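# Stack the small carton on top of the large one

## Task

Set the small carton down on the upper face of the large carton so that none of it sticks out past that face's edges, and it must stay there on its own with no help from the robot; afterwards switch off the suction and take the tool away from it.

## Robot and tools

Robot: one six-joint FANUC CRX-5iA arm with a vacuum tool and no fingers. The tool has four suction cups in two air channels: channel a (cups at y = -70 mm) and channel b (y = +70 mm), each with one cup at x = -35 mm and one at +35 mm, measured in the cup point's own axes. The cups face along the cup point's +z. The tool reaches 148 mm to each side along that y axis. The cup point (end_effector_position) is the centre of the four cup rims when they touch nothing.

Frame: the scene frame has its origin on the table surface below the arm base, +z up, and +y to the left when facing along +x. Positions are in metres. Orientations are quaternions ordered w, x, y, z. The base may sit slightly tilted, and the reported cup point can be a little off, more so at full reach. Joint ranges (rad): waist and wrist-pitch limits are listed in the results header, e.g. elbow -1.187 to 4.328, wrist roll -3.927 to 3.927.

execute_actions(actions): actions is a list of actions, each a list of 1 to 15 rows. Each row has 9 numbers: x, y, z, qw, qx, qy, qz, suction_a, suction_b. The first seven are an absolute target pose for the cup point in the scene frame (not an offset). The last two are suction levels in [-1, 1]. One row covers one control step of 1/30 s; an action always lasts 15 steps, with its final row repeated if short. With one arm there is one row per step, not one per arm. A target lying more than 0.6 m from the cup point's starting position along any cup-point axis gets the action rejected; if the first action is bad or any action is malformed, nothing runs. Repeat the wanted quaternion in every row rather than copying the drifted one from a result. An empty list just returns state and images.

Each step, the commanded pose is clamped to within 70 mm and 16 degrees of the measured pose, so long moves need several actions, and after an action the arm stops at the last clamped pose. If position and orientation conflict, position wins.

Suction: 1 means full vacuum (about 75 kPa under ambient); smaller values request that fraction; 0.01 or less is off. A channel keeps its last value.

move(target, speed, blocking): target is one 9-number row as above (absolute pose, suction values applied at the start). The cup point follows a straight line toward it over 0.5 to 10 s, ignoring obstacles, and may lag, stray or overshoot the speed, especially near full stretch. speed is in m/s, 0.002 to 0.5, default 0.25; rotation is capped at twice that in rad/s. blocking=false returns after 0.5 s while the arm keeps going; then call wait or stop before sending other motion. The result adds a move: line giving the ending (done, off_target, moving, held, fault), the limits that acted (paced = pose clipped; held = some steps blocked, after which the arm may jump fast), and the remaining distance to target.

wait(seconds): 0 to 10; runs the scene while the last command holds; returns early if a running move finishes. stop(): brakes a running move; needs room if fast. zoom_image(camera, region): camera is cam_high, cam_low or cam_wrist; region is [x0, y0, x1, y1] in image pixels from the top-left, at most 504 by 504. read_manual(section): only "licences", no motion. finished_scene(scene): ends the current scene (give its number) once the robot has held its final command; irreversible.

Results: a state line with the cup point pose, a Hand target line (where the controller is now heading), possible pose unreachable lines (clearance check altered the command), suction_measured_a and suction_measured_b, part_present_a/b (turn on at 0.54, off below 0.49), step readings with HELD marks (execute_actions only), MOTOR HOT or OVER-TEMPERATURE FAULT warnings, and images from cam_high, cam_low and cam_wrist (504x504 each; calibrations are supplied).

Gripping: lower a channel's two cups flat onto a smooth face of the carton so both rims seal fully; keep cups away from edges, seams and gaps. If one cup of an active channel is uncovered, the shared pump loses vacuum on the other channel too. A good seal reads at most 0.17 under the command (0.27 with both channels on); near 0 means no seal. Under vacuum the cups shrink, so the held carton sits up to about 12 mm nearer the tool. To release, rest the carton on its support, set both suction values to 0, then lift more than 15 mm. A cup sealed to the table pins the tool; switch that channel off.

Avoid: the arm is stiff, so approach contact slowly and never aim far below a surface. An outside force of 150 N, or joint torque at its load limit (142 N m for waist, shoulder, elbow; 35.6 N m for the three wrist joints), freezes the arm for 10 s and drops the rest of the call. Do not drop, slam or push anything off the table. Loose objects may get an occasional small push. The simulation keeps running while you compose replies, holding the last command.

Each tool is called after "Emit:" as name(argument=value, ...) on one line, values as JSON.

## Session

Emit:
execute_actions(actions=[])

Scene clock: 0.00 s.
end_effector_position=(+0.4942, -0.0072, +0.4159) suction_measured_a=0.00 part_present_a=0 suction_measured_b=0.00 part_present_b=0 end_effector_quat_wxyz=(+0.009, +0.712, +0.702, +0.005)
Joint positions: [ 0.261  0.128  0.19   0.002 -1.63  -1.832]
Joint velocities: [-0.     0.    -0.001  0.002 -0.    -0.   ]
Hand target: +0.494, -0.007, +0.416; +0.009, +0.712, +0.702, +0.005
camera_calibration (this result's frames):
cam_wrist: T_world_to_cam=[[-0.98752, -0.149364, -0.049956, 0.495826], [-0.152023, 0.82109, 0.550182, -0.101544], [-0.0411587, 0.55091, -0.833549, 0.50397], [0, 0, 0, 1]] pos_world=[0.494943, -0.120207, 0.500721]

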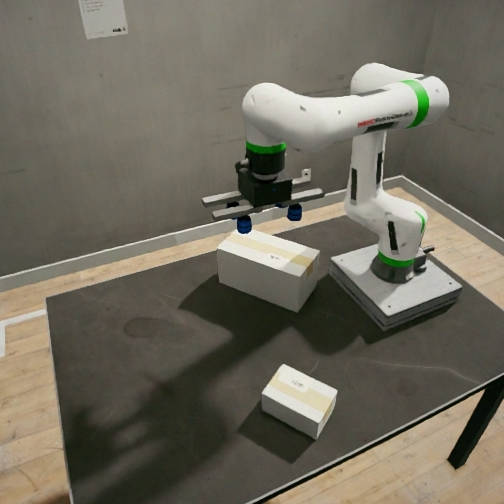

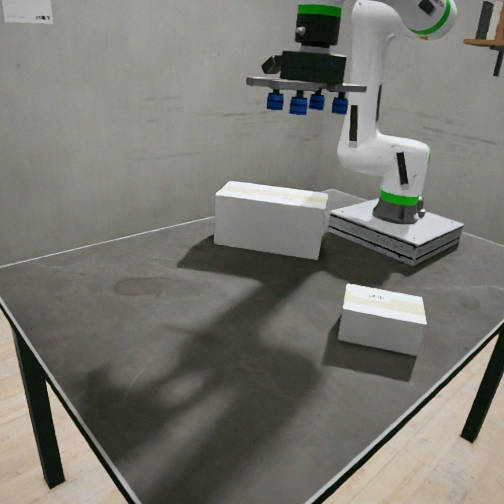

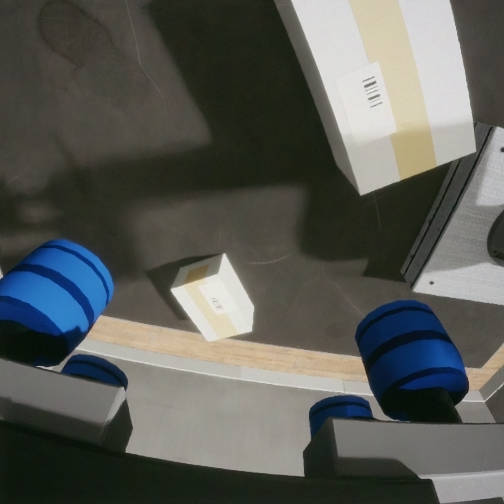

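Emit:
zoom_image(camera="cam_high", region=[250, 350, 350, 450])

Emit:
zoom_image(camera="cam_high", region=[200, 190, 340, 320])

Emit:
zoom_image(camera="cam_low", region=[330, 270, 440, 370])

Emit:
zoom_image(camera="cam_low", region=[200, 170, 340, 270])

Emit:
zoom_image(camera="cam_wrist", region=[160, 245, 270, 355])

Emit:
zoom_image(camera="cam_wrist", region=[264, 0, 504, 240])

Region (250, 350, 350, 450) of cam_high's 504x504 image, scaled by 5.040, with more detail than that image has.

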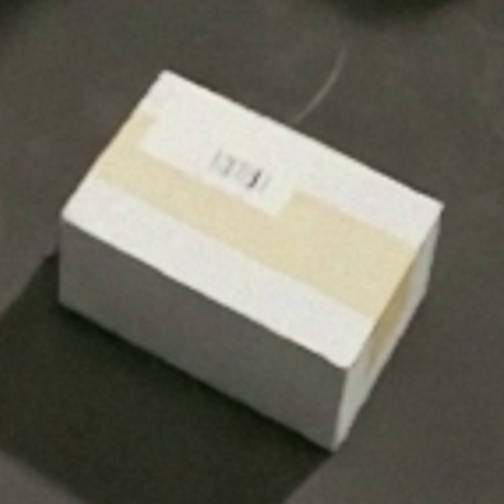

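Region (200, 190, 340, 320) of cam_high's 504x504 image, scaled by 3.600, with more detail than that image has; it fills the top 468 rows of this view, and the rest is white.

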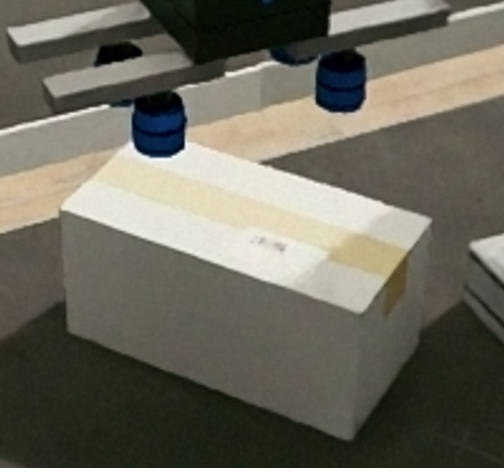

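Region (330, 270, 440, 370) of cam_low's 504x504 image, scaled by 4.582, with more detail than that image has; it fills the top 458 rows of this view, and the rest is white.

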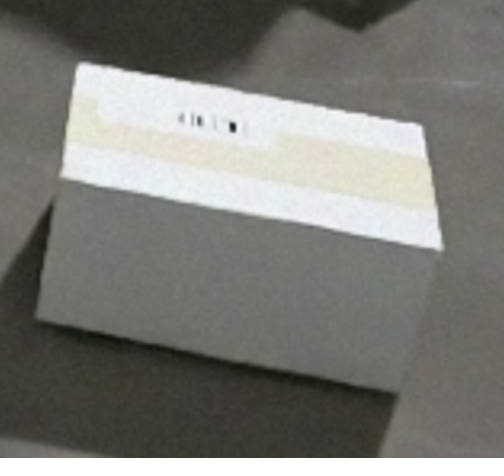

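Region (200, 170, 340, 270) of cam_low's 504x504 image, scaled by 3.600, with more detail than that image has; it fills the top 360 rows of this view, and the rest is white.

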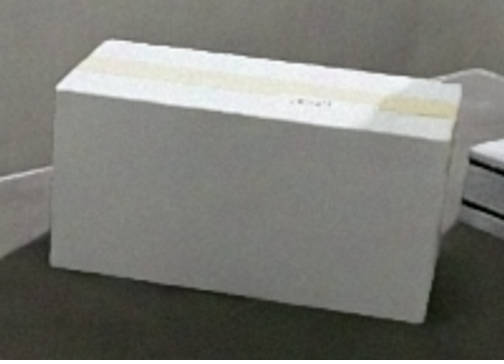

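Region (160, 245, 270, 355) of cam_wrist's 504x504 image, scaled by 4.582, with more detail than that image has.

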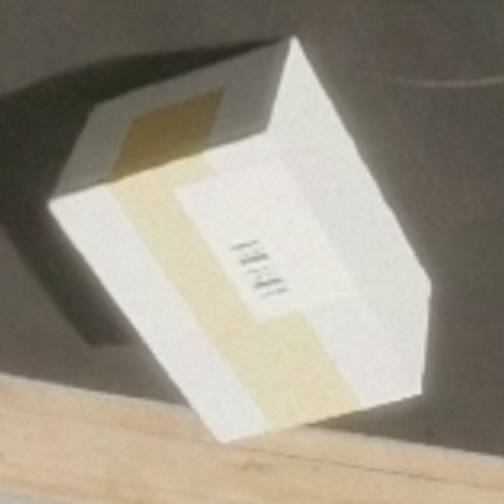

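Region (264, 0, 504, 240) of cam_wrist's 504x504 image, scaled by 2.100, with more detail than that image has.

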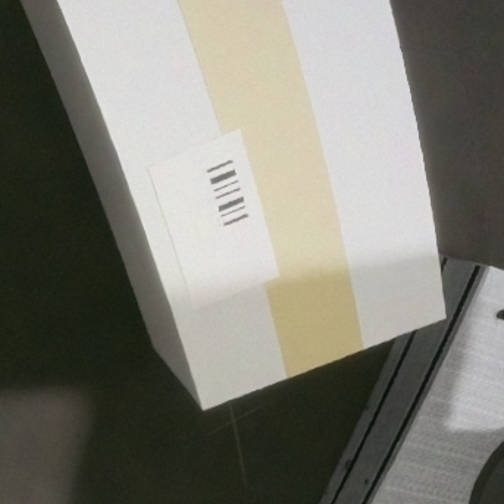

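Emit:
move(target=[0.599, 0.333, 0.13, 0, 0.4894, 0.8721, 0, 0, 0], speed=0.42)

Emit:
zoom_image(camera="cam_wrist", region=[204, 100, 504, 400])

Scene clock: 3.80 s.
end_effector_position=(+0.6005, +0.3332, +0.1307) suction_measured_a=0.00 part_present_a=0 suction_measured_b=0.00 part_present_b=0 end_effector_quat_wxyz=(-0.000, +0.489, +0.872, +0.001)
Joint positions: [ 0.704  0.74   0.379 -0.017 -1.217 -1.706]
Joint velocities: [ 0.     0.002  0.002 -0.    -0.003  0.001]
Hand target: +0.600, +0.333, +0.131; -0.001, +0.489, +0.872, +0.001
Off the commanded pose: 0.002 m, 0 deg.
move: done; limits=paced
camera_calibration (this result's frames):
cam_wrist: T_world_to_cam=[[-0.755872, -0.653915, -0.0324422, 0.664121], [-0.555998, 0.614944, 0.559205, 0.102089], [-0.345723, 0.440725, -0.828394, 0.30201], [0, 0, 0, 1]] pos_world=[0.663163, 0.238397, 0.21464]

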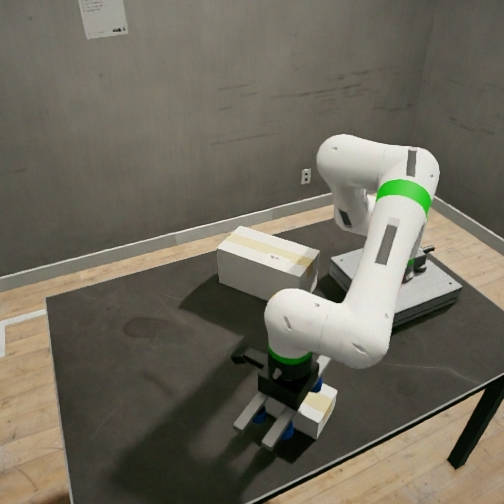

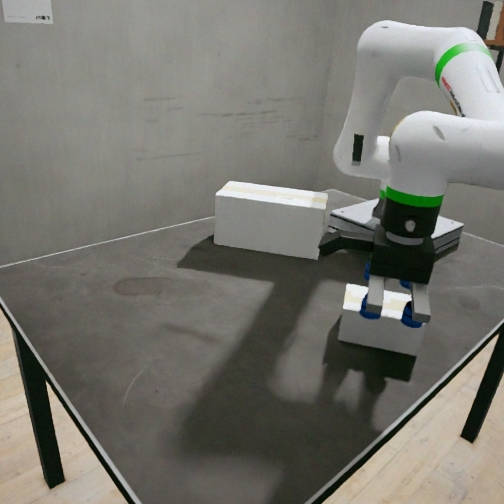

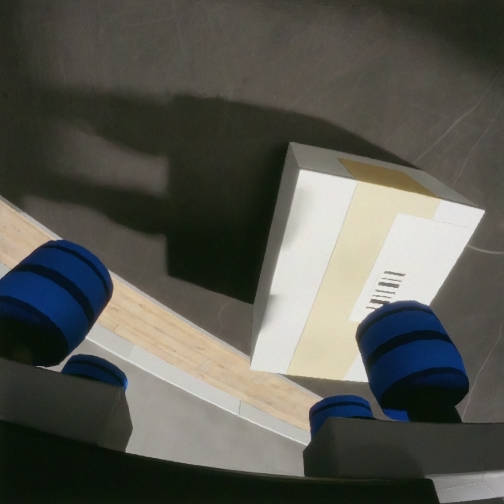

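Region (204, 100, 504, 400) of cam_wrist's 504x504 image, scaled by 1.680, with more detail than that image has.

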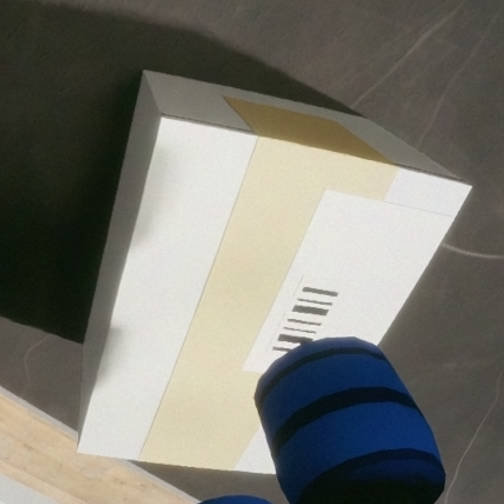

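Emit:
execute_actions(actions=[[[0.600,0.333,0.1285,0,0.4894,0.8721,0,0,0],[0.5992,0.3325,0.1245,0,0.4894,0.8721,0,0,0],[0.5984,0.332,0.119,0,0.4894,0.8721,0,0,0],[0.5976,0.3315,0.1125,0,0.4894,0.8721,0,0,0],[0.597,0.331,0.106,0,0.4894,0.8721,0,1,0],[0.5967,0.3309,0.100,0,0.4894,0.8721,0,1,0],[0.5967,0.3309,0.0947,0,0.4894,0.8721,0,1,0],[0.5967,0.3309,0.0902,0,0.4894,0.8721,0,1,0],[0.5967,0.3309,0.0865,0,0.4894,0.8721,0,1,0],[0.5967,0.3309,0.0835,0,0.4894,0.8721,0,1,0],[0.5967,0.3309,0.081,0,0.4894,0.8721,0,1,0],[0.5967,0.3309,0.079,0,0.4894,0.8721,0,1,0],[0.5967,0.3309,0.0772,0,0.4894,0.8721,0,1,0],[0.5967,0.3309,0.0755,0,0.4894,0.8721,0,1,0],[0.5967,0.3309,0.074,0,0.4894,0.8721,0,1,0]]])

Emit:
wait(seconds=0.5)

Scene clock: 5.53 s.
end_effector_position=(+0.5967, +0.3310, +0.0777) suction_measured_a=0.10 part_present_a=0 suction_measured_b=0.00 part_present_b=0 end_effector_quat_wxyz=(-0.000, +0.489, +0.872, -0.000)
Joint positions: [ 0.707  0.785  0.32  -0.016 -1.115 -1.707]
Joint velocities: [ 0.003  0.068 -0.033  0.     0.097 -0.   ]
Hand target: +0.597, +0.331, +0.074; -0.000, +0.489, +0.872, -0.000
Off the commanded pose: 0.004 m, 0 deg.
Step readings (end_effector_position):
0: (+0.6005, +0.3332, +0.1307)
1: (+0.6004, +0.3332, +0.1306)
2: (+0.6000, +0.3330, +0.1296)
4: (+0.5991, +0.3325, +0.1242)
8: (+0.5967, +0.3309, +0.1033)
15: end_effector_position above
camera_calibration (this result's frames):
cam_wrist: T_world_to_cam=[[-0.756262, -0.653532, -0.031055, 0.658044], [-0.555537, 0.616341, 0.558124, 0.130415], [-0.345612, 0.43934, -0.829176, 0.258209], [0, 0, 0, 1]] pos_world=[0.659343, 0.236231, 0.161748]

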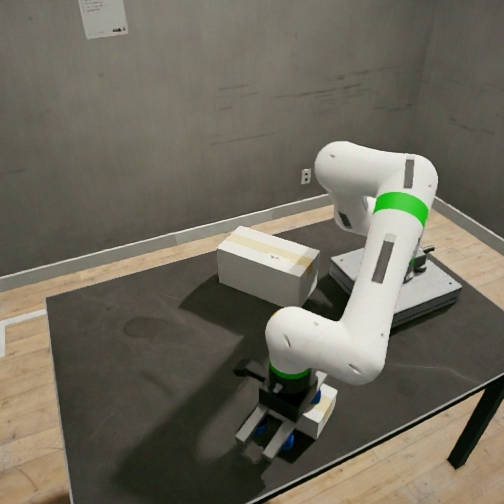

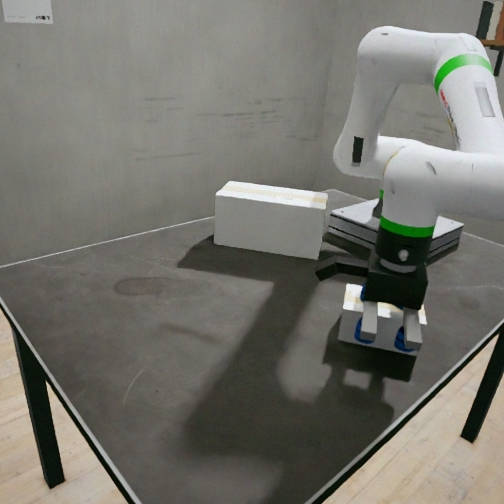

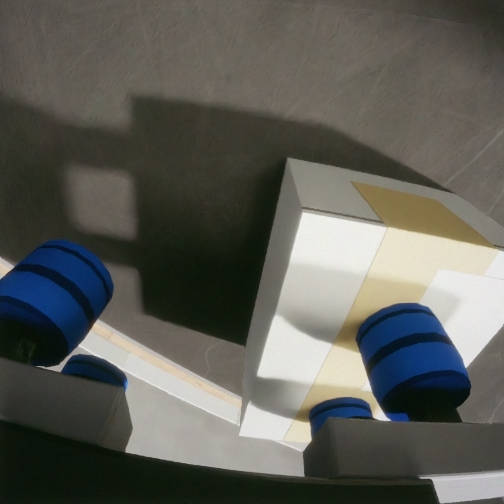

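Scene clock: 6.03 s.
end_effector_position=(+0.5967, +0.3310, +0.0740) suction_measured_a=0.88 part_present_a=1 suction_measured_b=0.00 part_present_b=0 end_effector_quat_wxyz=(-0.000, +0.489, +0.872, -0.000)
Joint positions: [ 0.707  0.789  0.318 -0.016 -1.109 -1.707]
Joint velocities: [ 0.    -0.     0.    -0.001 -0.    -0.   ]
Hand target: +0.597, +0.331, +0.074; -0.000, +0.489, +0.872, -0.000
Off the commanded pose: 0.000 m, 0 deg.
wait: 0.50 s; at rest by 0.23 s
camera_calibration (this result's frames):
cam_wrist: T_world_to_cam=[[-0.756259, -0.653533, -0.0310882, 0.657993], [-0.555568, 0.616348, 0.558086, 0.132454], [-0.345566, 0.439329, -0.829201, 0.255194], [0, 0, 0, 1]] pos_world=[0.659387, 0.236268, 0.158142]

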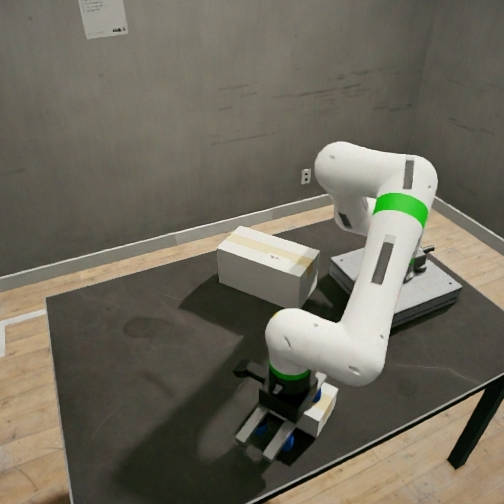

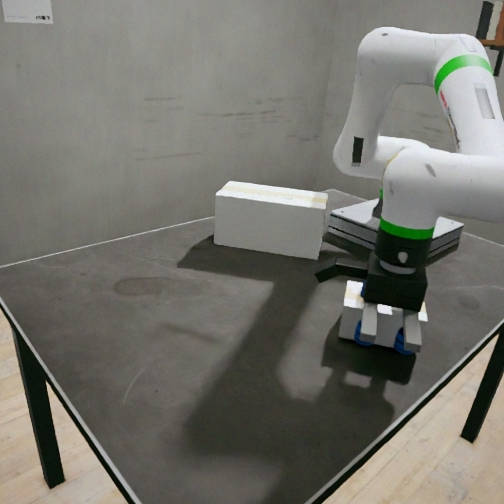

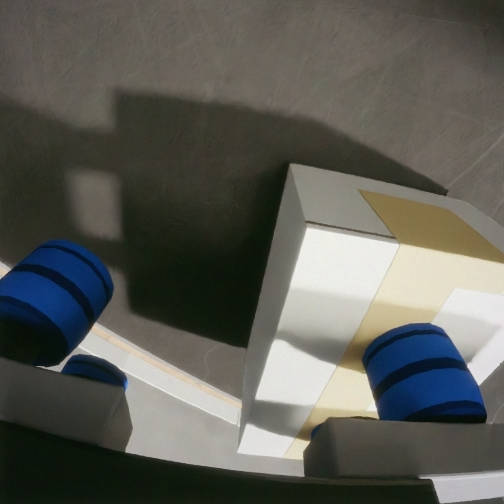

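Emit:
zoom_image(camera="cam_high", region=[200, 210, 340, 320])

Region (200, 210, 340, 320) of cam_high's 504x504 image, scaled by 3.600, with more detail than that image has; it fills the top 396 rows of this view, and the rest is white.

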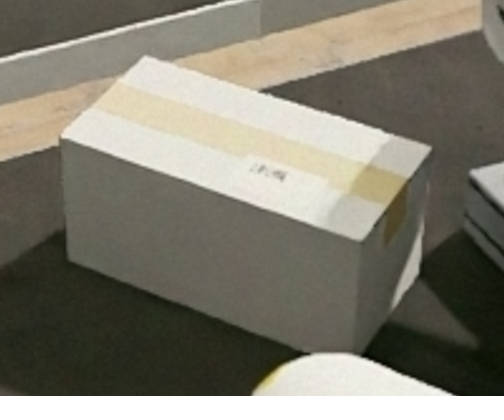

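Emit:
execute_actions(actions=[[[0.5967,0.3309,0.0743,0,0.4894,0.8721,0,1,0],[0.5967,0.3309,0.0751,0,0.4894,0.8721,0,1,0],[0.5966,0.3307,0.0767,0,0.4894,0.8721,0,1,0],[0.5964,0.3301,0.0792,0,0.4894,0.8721,0,1,0],[0.5960,0.3290,0.0827,0,0.4893,0.8721,0,1,0],[0.5954,0.3271,0.0872,0,0.4892,0.8722,0,1,0],[0.5944,0.3243,0.0927,0,0.4891,0.8723,0,1,0],[0.5931,0.3206,0.0990,0,0.4890,0.8723,0,1,0],[0.5915,0.3159,0.1061,0,0.4888,0.8724,0,1,0],[0.5895,0.3103,0.1136,0,0.4885,0.8726,0,1,0],[0.5872,0.3038,0.1215,0,0.4883,0.8727,0,1,0],[0.5847,0.2965,0.1296,0,0.4879,0.8729,0,1,0],[0.5819,0.2886,0.1378,0,0.4876,0.8731,0,1,0],[0.5790,0.2802,0.1459,0,0.4873,0.8733,0,1,0],[0.5759,0.2714,0.1541,0,0.4869,0.8735,0,1,0]],[[0.5727,0.2623,0.1622,0,0.4865,0.8737,0,1,0],[0.5695,0.2531,0.1702,0,0.4861,0.8739,0,1,0],[0.5662,0.2436,0.1779,0,0.4857,0.8741,0,1,0],[0.5628,0.2340,0.1855,0,0.4853,0.8743,0,1,0],[0.5594,0.2242,0.1927,0,0.4849,0.8745,0,1,0],[0.5559,0.2142,0.1996,0,0.4845,0.8748,0,1,0],[0.5523,0.2039,0.2063,0,0.4840,0.8750,0,1,0],[0.5487,0.1935,0.2125,0,0.4836,0.8753,0,1,0],[0.5450,0.1829,0.2183,0,0.4831,0.8755,0,1,0],[0.5412,0.1722,0.2237,0,0.4827,0.8757,0,1,0],[0.5373,0.1612,0.2286,0,0.4822,0.8760,0,1,0],[0.5335,0.1501,0.2332,0,0.4818,0.8762,0,1,0],[0.5296,0.1389,0.2373,0,0.4813,0.8765,0,1,0],[0.5256,0.1277,0.2410,0,0.4808,0.8768,0,1,0],[0.5216,0.1163,0.2444,0,0.4803,0.8770,0,1,0]],[[0.5176,0.1049,0.2473,0,0.4798,0.8773,0,1,0],[0.5136,0.0934,0.2496,0,0.4794,0.8775,0,1,0],[0.5096,0.0819,0.2515,0,0.4789,0.8778,0,1,0],[0.5056,0.0705,0.2528,0,0.4784,0.8781,0,1,0],[0.5016,0.0590,0.2537,0,0.4779,0.8783,0,1,0],[0.4976,0.0476,0.2541,0,0.4774,0.8786,0,1,0],[0.4936,0.0361,0.2541,0,0.4769,0.8789,0,1,0],[0.4896,0.0247,0.2541,0,0.4765,0.8791,0,1,0],[0.4856,0.0132,0.2541,0,0.4760,0.8794,0,1,0],[0.4816,0.0017,0.2541,0,0.4755,0.8796,0,1,0],[0.4776,-0.0097,0.2541,0,0.4750,0.8799,0,1,0],[0.4736,-0.0211,0.2541,0,0.4745,0.8802,0,1,0],[0.4696,-0.0326,0.2541,0,0.4740,0.8804,0,1,0],[0.4655,-0.0441,0.2541,0,0.4736,0.8807,0,1,0],[0.4615,-0.0555,0.2538,0,0.4731,0.8810,0,1,0]],[[0.4575,-0.0670,0.2532,0,0.4726,0.8812,0,1,0],[0.4537,-0.0780,0.2523,0,0.4721,0.8815,0,1,0],[0.4500,-0.0885,0.2511,0,0.4717,0.8817,0,1,0],[0.4466,-0.0983,0.2496,0,0.4713,0.8819,0,1,0],[0.4435,-0.1071,0.2479,0,0.4709,0.8821,0,1,0],[0.4408,-0.1148,0.2461,0,0.4706,0.8823,0,1,0],[0.4385,-0.1215,0.2442,0,0.4703,0.8825,0,1,0],[0.4365,-0.1270,0.2424,0,0.4700,0.8826,0,1,0],[0.4350,-0.1314,0.2407,0,0.4699,0.8827,0,1,0],[0.4338,-0.1348,0.2392,0,0.4697,0.8828,0,1,0],[0.4330,-0.1371,0.238,0,0.4696,0.8828,0,1,0],[0.4325,-0.1387,0.2371,0,0.4696,0.8829,0,1,0],[0.4322,-0.1395,0.2365,0,0.4695,0.8829,0,1,0],[0.4320,-0.1399,0.2361,0,0.4695,0.8829,0,1,0],[0.432,-0.14,0.236,0,0.4695,0.8829,0,1,0]]])

Scene clock: 11.07 s.
end_effector_position=(+0.4319, -0.1376, +0.2372) suction_measured_a=0.91 part_present_a=1 suction_measured_b=0.00 part_present_b=0 end_effector_quat_wxyz=(+0.000, +0.470, +0.883, -0.001)
Joint positions: [-0.006  0.098 -0.265 -0.003 -1.225 -0.956]
Joint velocities: [-0.146  0.05  -0.015 -0.022  0.063  0.167]
Hand target: +0.432, -0.140, +0.236; +0.000, +0.470, +0.883, -0.001
Off the commanded pose: 0.003 m, 0 deg.
Step readings (end_effector_position; steps 1 to 15: 1st action; 16 to 30: 2nd action; 31 to 45: 3rd action; 46 to 60: 4th action):
0: (+0.5967, +0.3310, +0.0740)
1: (+0.5967, +0.3310, +0.0740)
2: (+0.5967, +0.3310, +0.0741)
4: (+0.5968, +0.3309, +0.0754)
8: (+0.5955, +0.3273, +0.0861)
15: (+0.5857, +0.2980, +0.1261)
16: (+0.5834, +0.2912, +0.1330)
17: (+0.5809, +0.2840, +0.1400)
19: (+0.5756, +0.2683, +0.1544)
23: (+0.5633, +0.2329, +0.1829)
30: (+0.5372, +0.1604, +0.2245)
31: (+0.5331, +0.1491, +0.2291)
32: (+0.5289, +0.1377, +0.2334)
34: (+0.5205, +0.1143, +0.2408)
38: (+0.5034, +0.0674, +0.2494)
45: (+0.4749, -0.0106, +0.2523)
46: (+0.4709, -0.0216, +0.2524)
47: (+0.4670, -0.0326, +0.2524)
49: (+0.4592, -0.0543, +0.2519)
53: (+0.4447, -0.0950, +0.2482)
60: end_effector_position above
camera_calibration (this result's frames):
cam_wrist: T_world_to_cam=[[-0.72648, -0.68657, -0.0291457, 0.214244], [-0.58222, 0.592426, 0.556822, 0.247128], [-0.36503, 0.421489, -0.83012, 0.545591], [0, 0, 0, 1]] pos_world=[0.498684, -0.229272, 0.321545]

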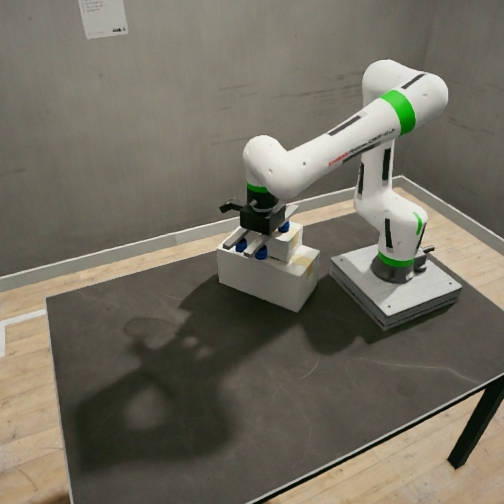

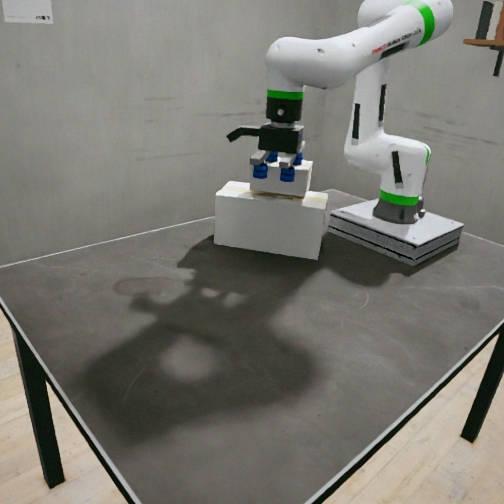

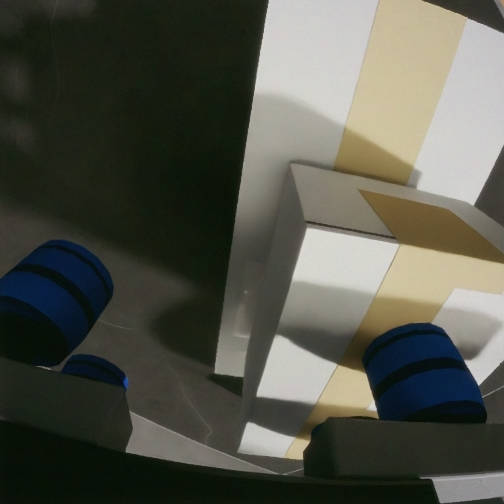

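Emit:
wait(seconds=0.2)

Emit:
zoom_image(camera="cam_wrist", region=[200, 80, 504, 384])

Emit:
zoom_image(camera="cam_low", region=[210, 140, 340, 230])

Emit:
zoom_image(camera="cam_high", region=[210, 200, 330, 300])

Scene clock: 11.43 s.
end_effector_position=(+0.4316, -0.1399, +0.2360) suction_measured_a=0.91 part_present_a=1 suction_measured_b=0.00 part_present_b=0 end_effector_quat_wxyz=(+0.000, +0.470, +0.883, -0.001)
Joint positions: [-0.012  0.1   -0.265 -0.004 -1.222 -0.949]
Joint velocities: [ 0.001  0.    -0.     0.     0.001  0.   ]
Hand target: +0.432, -0.140, +0.236; +0.000, +0.470, +0.883, -0.001
Off the commanded pose: 0.000 m, 0 deg.
wait: 0.20 s; at rest by 0.03 s
camera_calibration (this result's frames):
cam_wrist: T_world_to_cam=[[-0.726025, -0.687008, -0.0301237, 0.212453], [-0.582686, 0.591334, 0.557495, 0.2489], [-0.36519, 0.422308, -0.829634, 0.545443], [0, 0, 0, 1]] pos_world=[0.498467, -0.231571, 0.320158]

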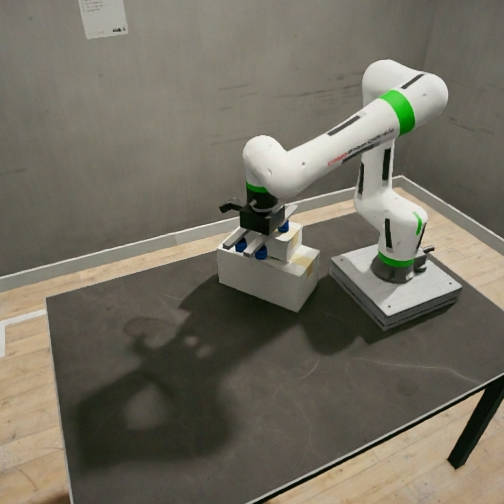

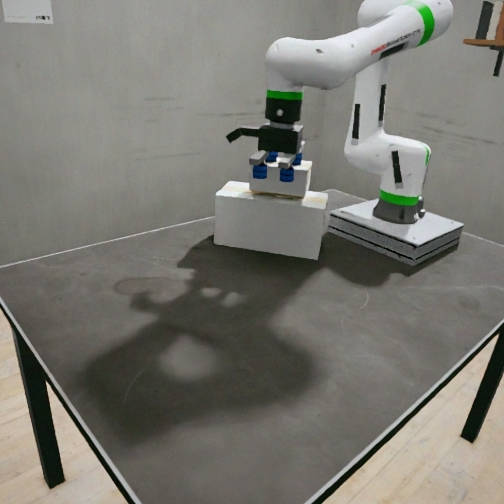

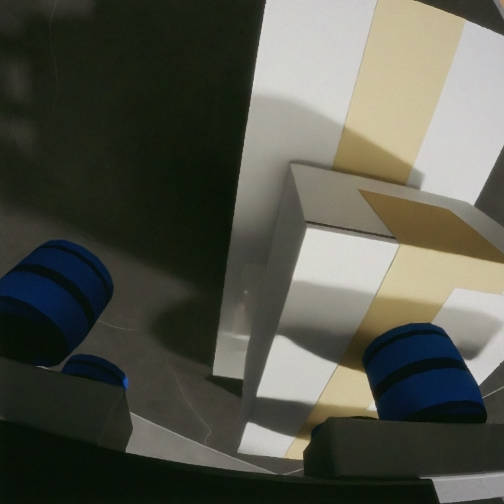

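Region (200, 80, 504, 384) of cam_wrist's 504x504 image, scaled by 1.658, with more detail than that image has.

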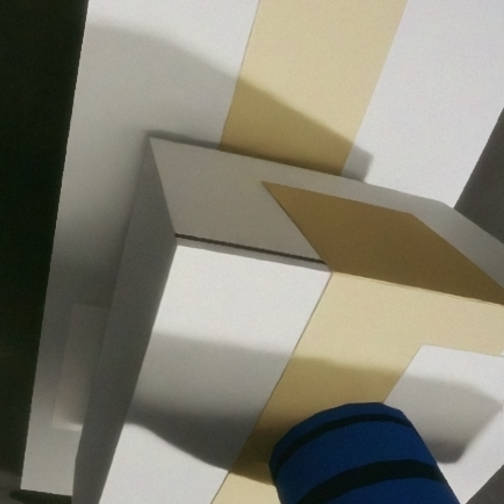

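Region (210, 140, 340, 230) of cam_low's 504x504 image, scaled by 3.877, with more detail than that image has; it fills the top 349 rows of this view, and the rest is white.

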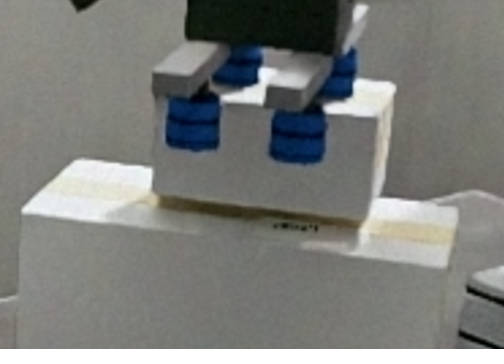

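Region (210, 200, 330, 300) of cam_high's 504x504 image, scaled by 4.200, with more detail than that image has.

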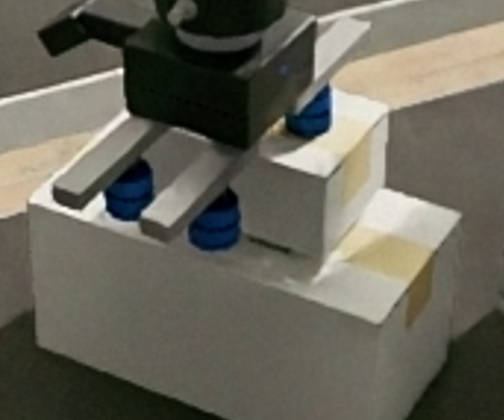

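Emit:
zoom_image(camera="cam_low", region=[270, 155, 335, 215])

Emit:
zoom_image(camera="cam_high", region=[260, 215, 325, 285])

Region (270, 155, 335, 215) of cam_low's 504x504 image, scaled by 7.754, with more detail than that image has; it fills the top 465 rows of this view, and the rest is white.

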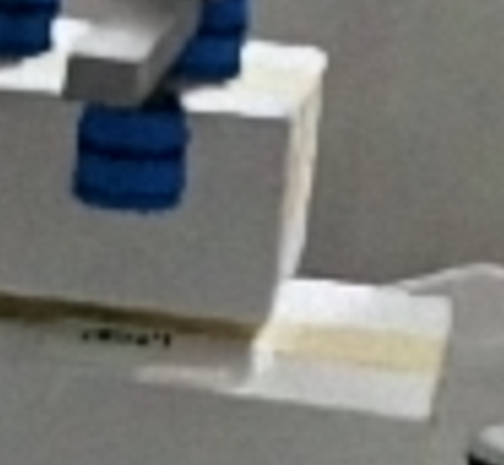

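Region (260, 215, 325, 285) of cam_high's 504x504 image, scaled by 7.200, with more detail than that image has; it fills the left 468 columns of this view, and the rest is white.

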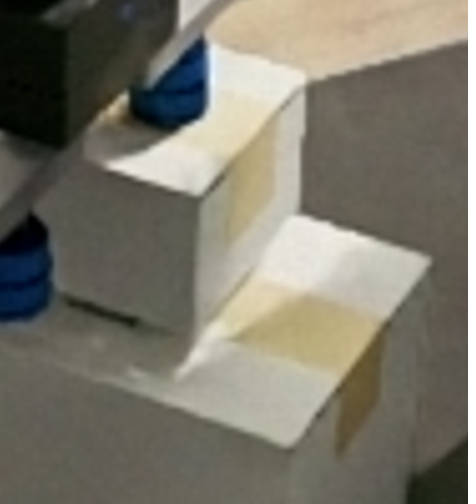

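Emit:
execute_actions(actions=[[[0.4318,-0.1398,0.2356,0,0.4695,0.8829,0,1,0],[0.4321,-0.1396,0.2348,0,0.4695,0.8829,0,1,0],[0.4325,-0.1393,0.2336,0,0.4695,0.8829,0,1,0],[0.4329,-0.139,0.2321,0,0.4695,0.8829,0,1,0],[0.4333,-0.1388,0.2305,0,0.4695,0.8829,0,1,0],[0.4336,-0.1386,0.2289,0,0.4695,0.8829,0,1,0],[0.4338,-0.1385,0.2274,0,0.4695,0.8829,0,1,0],[0.4338,-0.1385,0.226,0,0.4695,0.8829,0,1,0],[0.4338,-0.1385,0.2248,0,0.4695,0.8829,0,1,0],[0.4338,-0.1385,0.2238,0,0.4695,0.8829,0,1,0],[0.4338,-0.1385,0.223,0,0.4695,0.8829,0,1,0],[0.4338,-0.1385,0.2225,0,0.4695,0.8829,0,1,0]]])

Emit:
zoom_image(camera="cam_low", region=[270, 155, 335, 215])

Emit:
zoom_image(camera="cam_high", region=[260, 215, 325, 285])

Scene clock: 14.00 s.
end_effector_position=(+0.4338, -0.1385, +0.2227) suction_measured_a=0.91 part_present_a=1 suction_measured_b=0.00 part_present_b=0 end_effector_quat_wxyz=(-0.000, +0.469, +0.883, +0.000)
Joint positions: [-0.01   0.116 -0.28  -0.005 -1.191 -0.951]
Joint velocities: [-0.     0.004 -0.005  0.     0.008 -0.   ]
Hand target: +0.434, -0.138, +0.223; -0.000, +0.469, +0.883, +0.000
Off the commanded pose: 0.000 m, 0 deg.
Step readings (end_effector_position):
0: (+0.4316, -0.1399, +0.2360)
1: (+0.4316, -0.1399, +0.2359)
2: (+0.4317, -0.1398, +0.2357)
4: (+0.4322, -0.1396, +0.2344)
8: (+0.4335, -0.1387, +0.2290)
15: end_effector_position above
camera_calibration (this result's frames):
cam_wrist: T_world_to_cam=[[-0.725951, -0.68704, -0.0311758, 0.214809], [-0.582899, 0.590589, 0.558062, 0.256636], [-0.364999, 0.423298, -0.829213, 0.534625], [0, 0, 0, 1]] pos_world=[0.500671, -0.23029, 0.306796]

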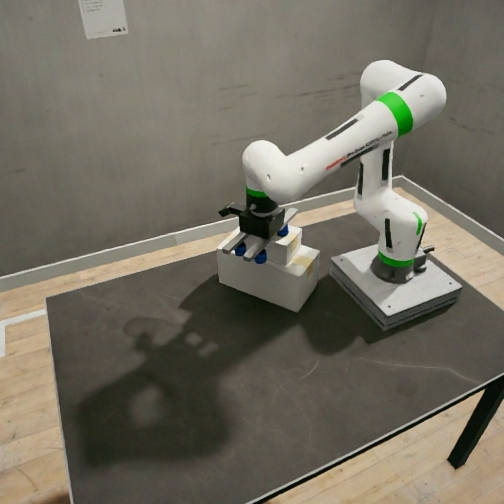

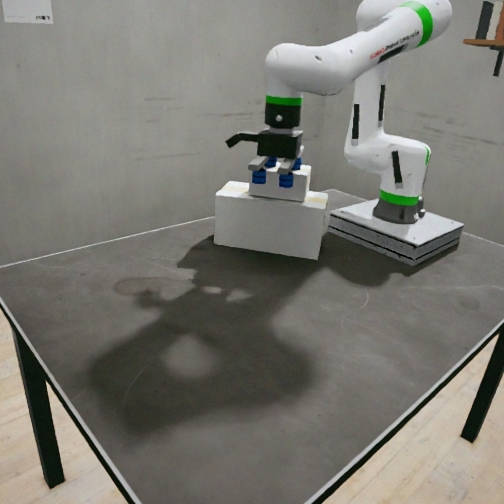

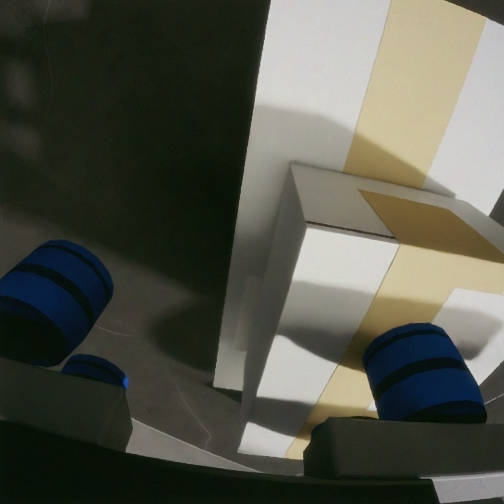

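Region (270, 155, 335, 215) of cam_low's 504x504 image, scaled by 7.754, with more detail than that image has; it fills the top 465 rows of this view, and the rest is white.

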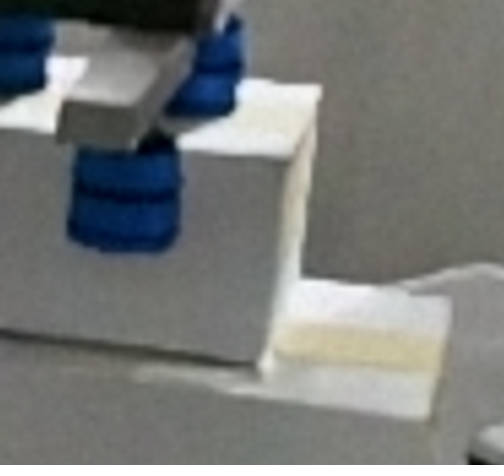

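Region (260, 215, 325, 285) of cam_high's 504x504 image, scaled by 7.200, with more detail than that image has; it fills the left 468 columns of this view, and the rest is white.

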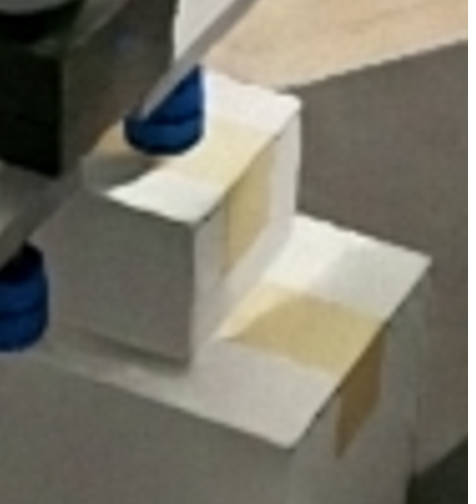

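Emit:
execute_actions(actions=[[[0.4338,-0.1385,0.2221,0,0.4695,0.8829,0,1,0],[0.4338,-0.1385,0.2216,0,0.4695,0.8829,0,0.85,0],[0.4338,-0.1385,0.2211,0,0.4695,0.8829,0,0.7,0],[0.4338,-0.1385,0.2207,0,0.4695,0.8829,0,0.6,0],[0.4338,-0.1385,0.2205,0,0.4695,0.8829,0,0.5,0],[0.4338,-0.1385,0.2205,0,0.4695,0.8829,0,0.42,0],[0.4338,-0.1385,0.2205,0,0.4695,0.8829,0,0.35,0],[0.4338,-0.1385,0.2205,0,0.4695,0.8829,0,0.29,0],[0.4338,-0.1385,0.2205,0,0.4695,0.8829,0,0.23,0],[0.4338,-0.1385,0.2205,0,0.4695,0.8829,0,0.18,0],[0.4338,-0.1385,0.2205,0,0.4695,0.8829,0,0.13,0],[0.4338,-0.1385,0.2205,0,0.4695,0.8829,0,0.09,0],[0.4338,-0.1385,0.2205,0,0.4695,0.8829,0,0.05,0],[0.4338,-0.1385,0.2205,0,0.4695,0.8829,0,0,0]]])

Emit:
wait(seconds=0.5)

Scene clock: 14.93 s.
end_effector_position=(+0.4338, -0.1385, +0.2205) suction_measured_a=0.04 part_present_a=0 suction_measured_b=0.00 part_present_b=0 end_effector_quat_wxyz=(-0.000, +0.470, +0.883, +0.000)
Joint positions: [-0.009  0.118 -0.283 -0.005 -1.186 -0.951]
Joint velocities: [-0.001 -0.     0.     0.001  0.001 -0.   ]
Hand target: +0.434, -0.138, +0.221; -0.000, +0.470, +0.883, +0.000
Off the commanded pose: 0.000 m, 0 deg.
Step readings (end_effector_position):
0: (+0.4338, -0.1385, +0.2225)
1: (+0.4338, -0.1385, +0.2225)
2: (+0.4338, -0.1385, +0.2223)
4: (+0.4338, -0.1385, +0.2215)
8: (+0.4338, -0.1385, +0.2206)
15: end_effector_position above
camera_calibration (this result's frames):
cam_wrist: T_world_to_cam=[[-0.725985, -0.687003, -0.031179, 0.214758], [-0.582878, 0.590625, 0.558046, 0.257839], [-0.364964, 0.423307, -0.829224, 0.53279], [0, 0, 0, 1]] pos_world=[0.500649, -0.230281, 0.304612]

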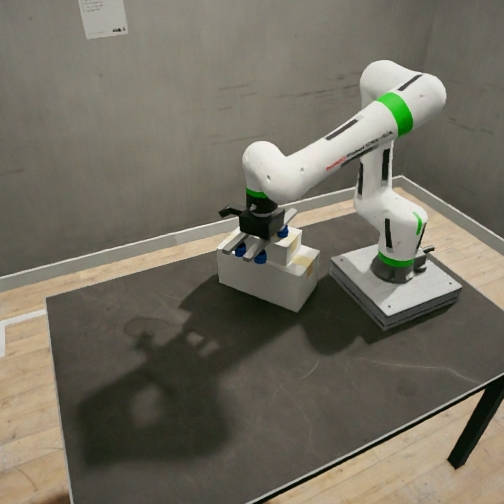

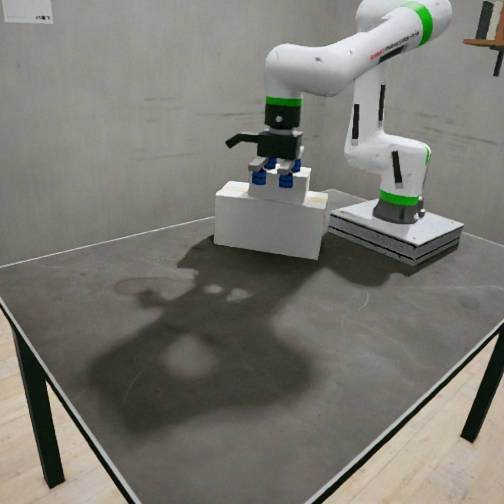

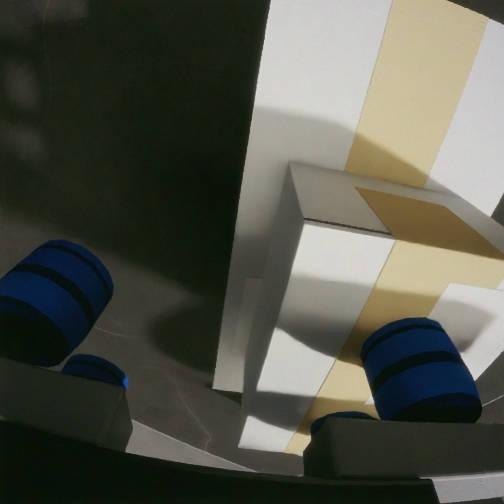

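Scene clock: 15.43 s.
end_effector_position=(+0.4338, -0.1385, +0.2205) suction_measured_a=0.00 part_present_a=0 suction_measured_b=0.00 part_present_b=0 end_effector_quat_wxyz=(+0.000, +0.470, +0.883, +0.000)
Joint positions: [-0.009  0.118 -0.283 -0.005 -1.186 -0.951]
Joint velocities: [ 0.     0.    -0.    -0.     0.002 -0.   ]
Hand target: +0.434, -0.138, +0.221; -0.000, +0.470, +0.883, +0.000
Off the commanded pose: 0.000 m, 0 deg.
wait: 0.50 s; at rest by 0.17 s
camera_calibration (this result's frames):
cam_wrist: T_world_to_cam=[[-0.725974, -0.687016, -0.0311479, 0.214738], [-0.582887, 0.59064, 0.55802, 0.257856], [-0.364972, 0.423264, -0.829242, 0.532803], [0, 0, 0, 1]] pos_world=[0.500653, -0.230288, 0.304622]

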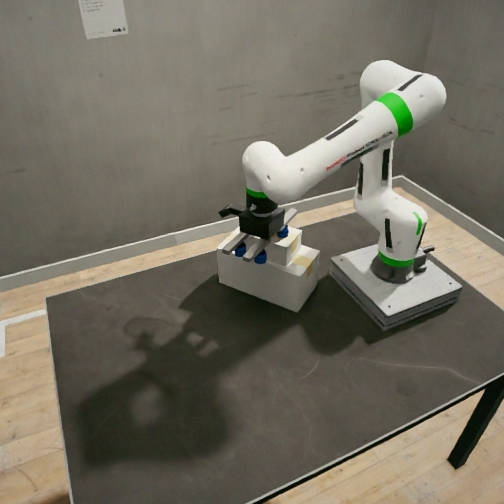

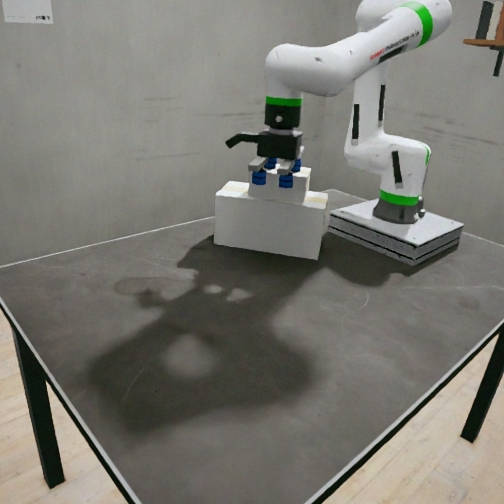

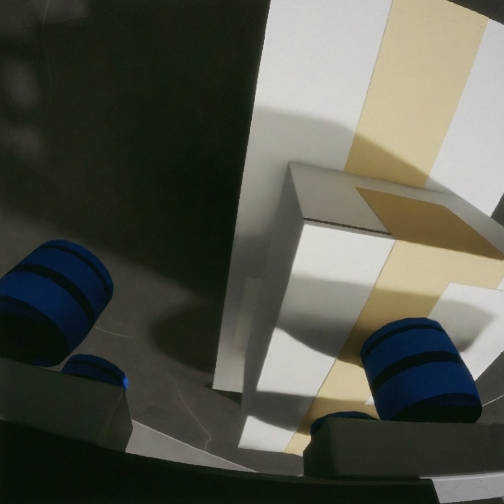

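Released cleanly. Moving clear.

Emit:
move(target=[0.4338, -0.1385, 0.37, 0, 0.4695, 0.8829, 0, 0, 0], speed=0.35)

Scene clock: 16.47 s.
end_effector_position=(+0.4335, -0.1385, +0.3699) suction_measured_a=0.00 part_present_a=0 suction_measured_b=0.00 part_present_b=0 end_effector_quat_wxyz=(+0.000, +0.470, +0.883, -0.000)
Joint positions: [-0.011  0.041 -0.008 -0.005 -1.538 -0.952]
Joint velocities: [ 0.001  0.     0.001 -0.001 -0.001  0.002]
Hand target: +0.433, -0.139, +0.370; +0.000, +0.470, +0.883, -0.000
Off the commanded pose: 0.000 m, 0 deg.
move: done
camera_calibration (this result's frames):
cam_wrist: T_world_to_cam=[[-0.726461, -0.686508, -0.0309951, 0.21933], [-0.58244, 0.591145, 0.557953, 0.174206], [-0.364716, 0.423384, -0.829294, 0.656508], [0, 0, 0, 1]] pos_world=[0.500239, -0.230364, 0.454038]

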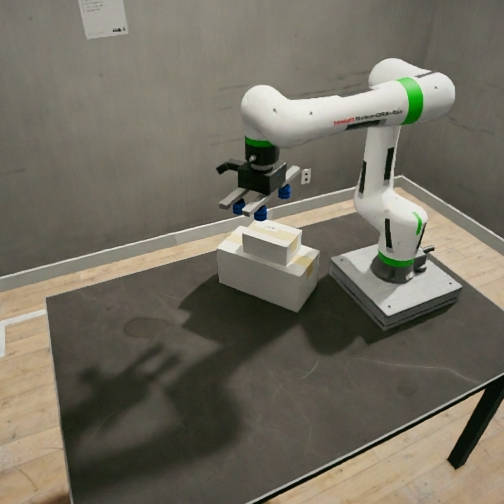

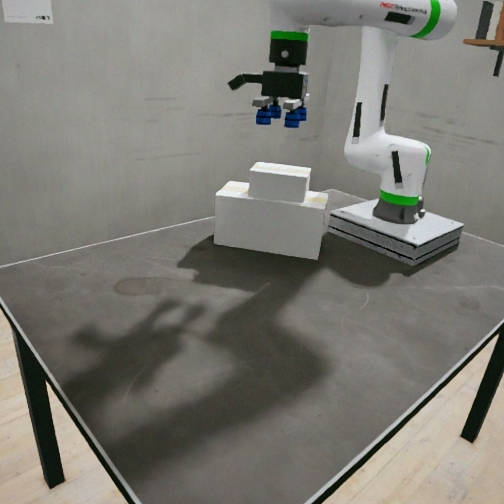

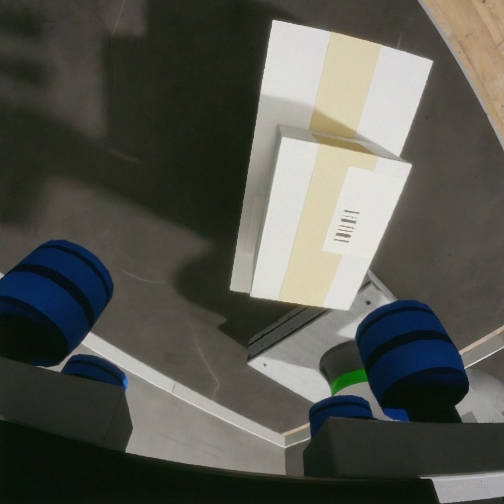

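Emit:
finished_scene(scene=2)

The scene is finished: the task was done.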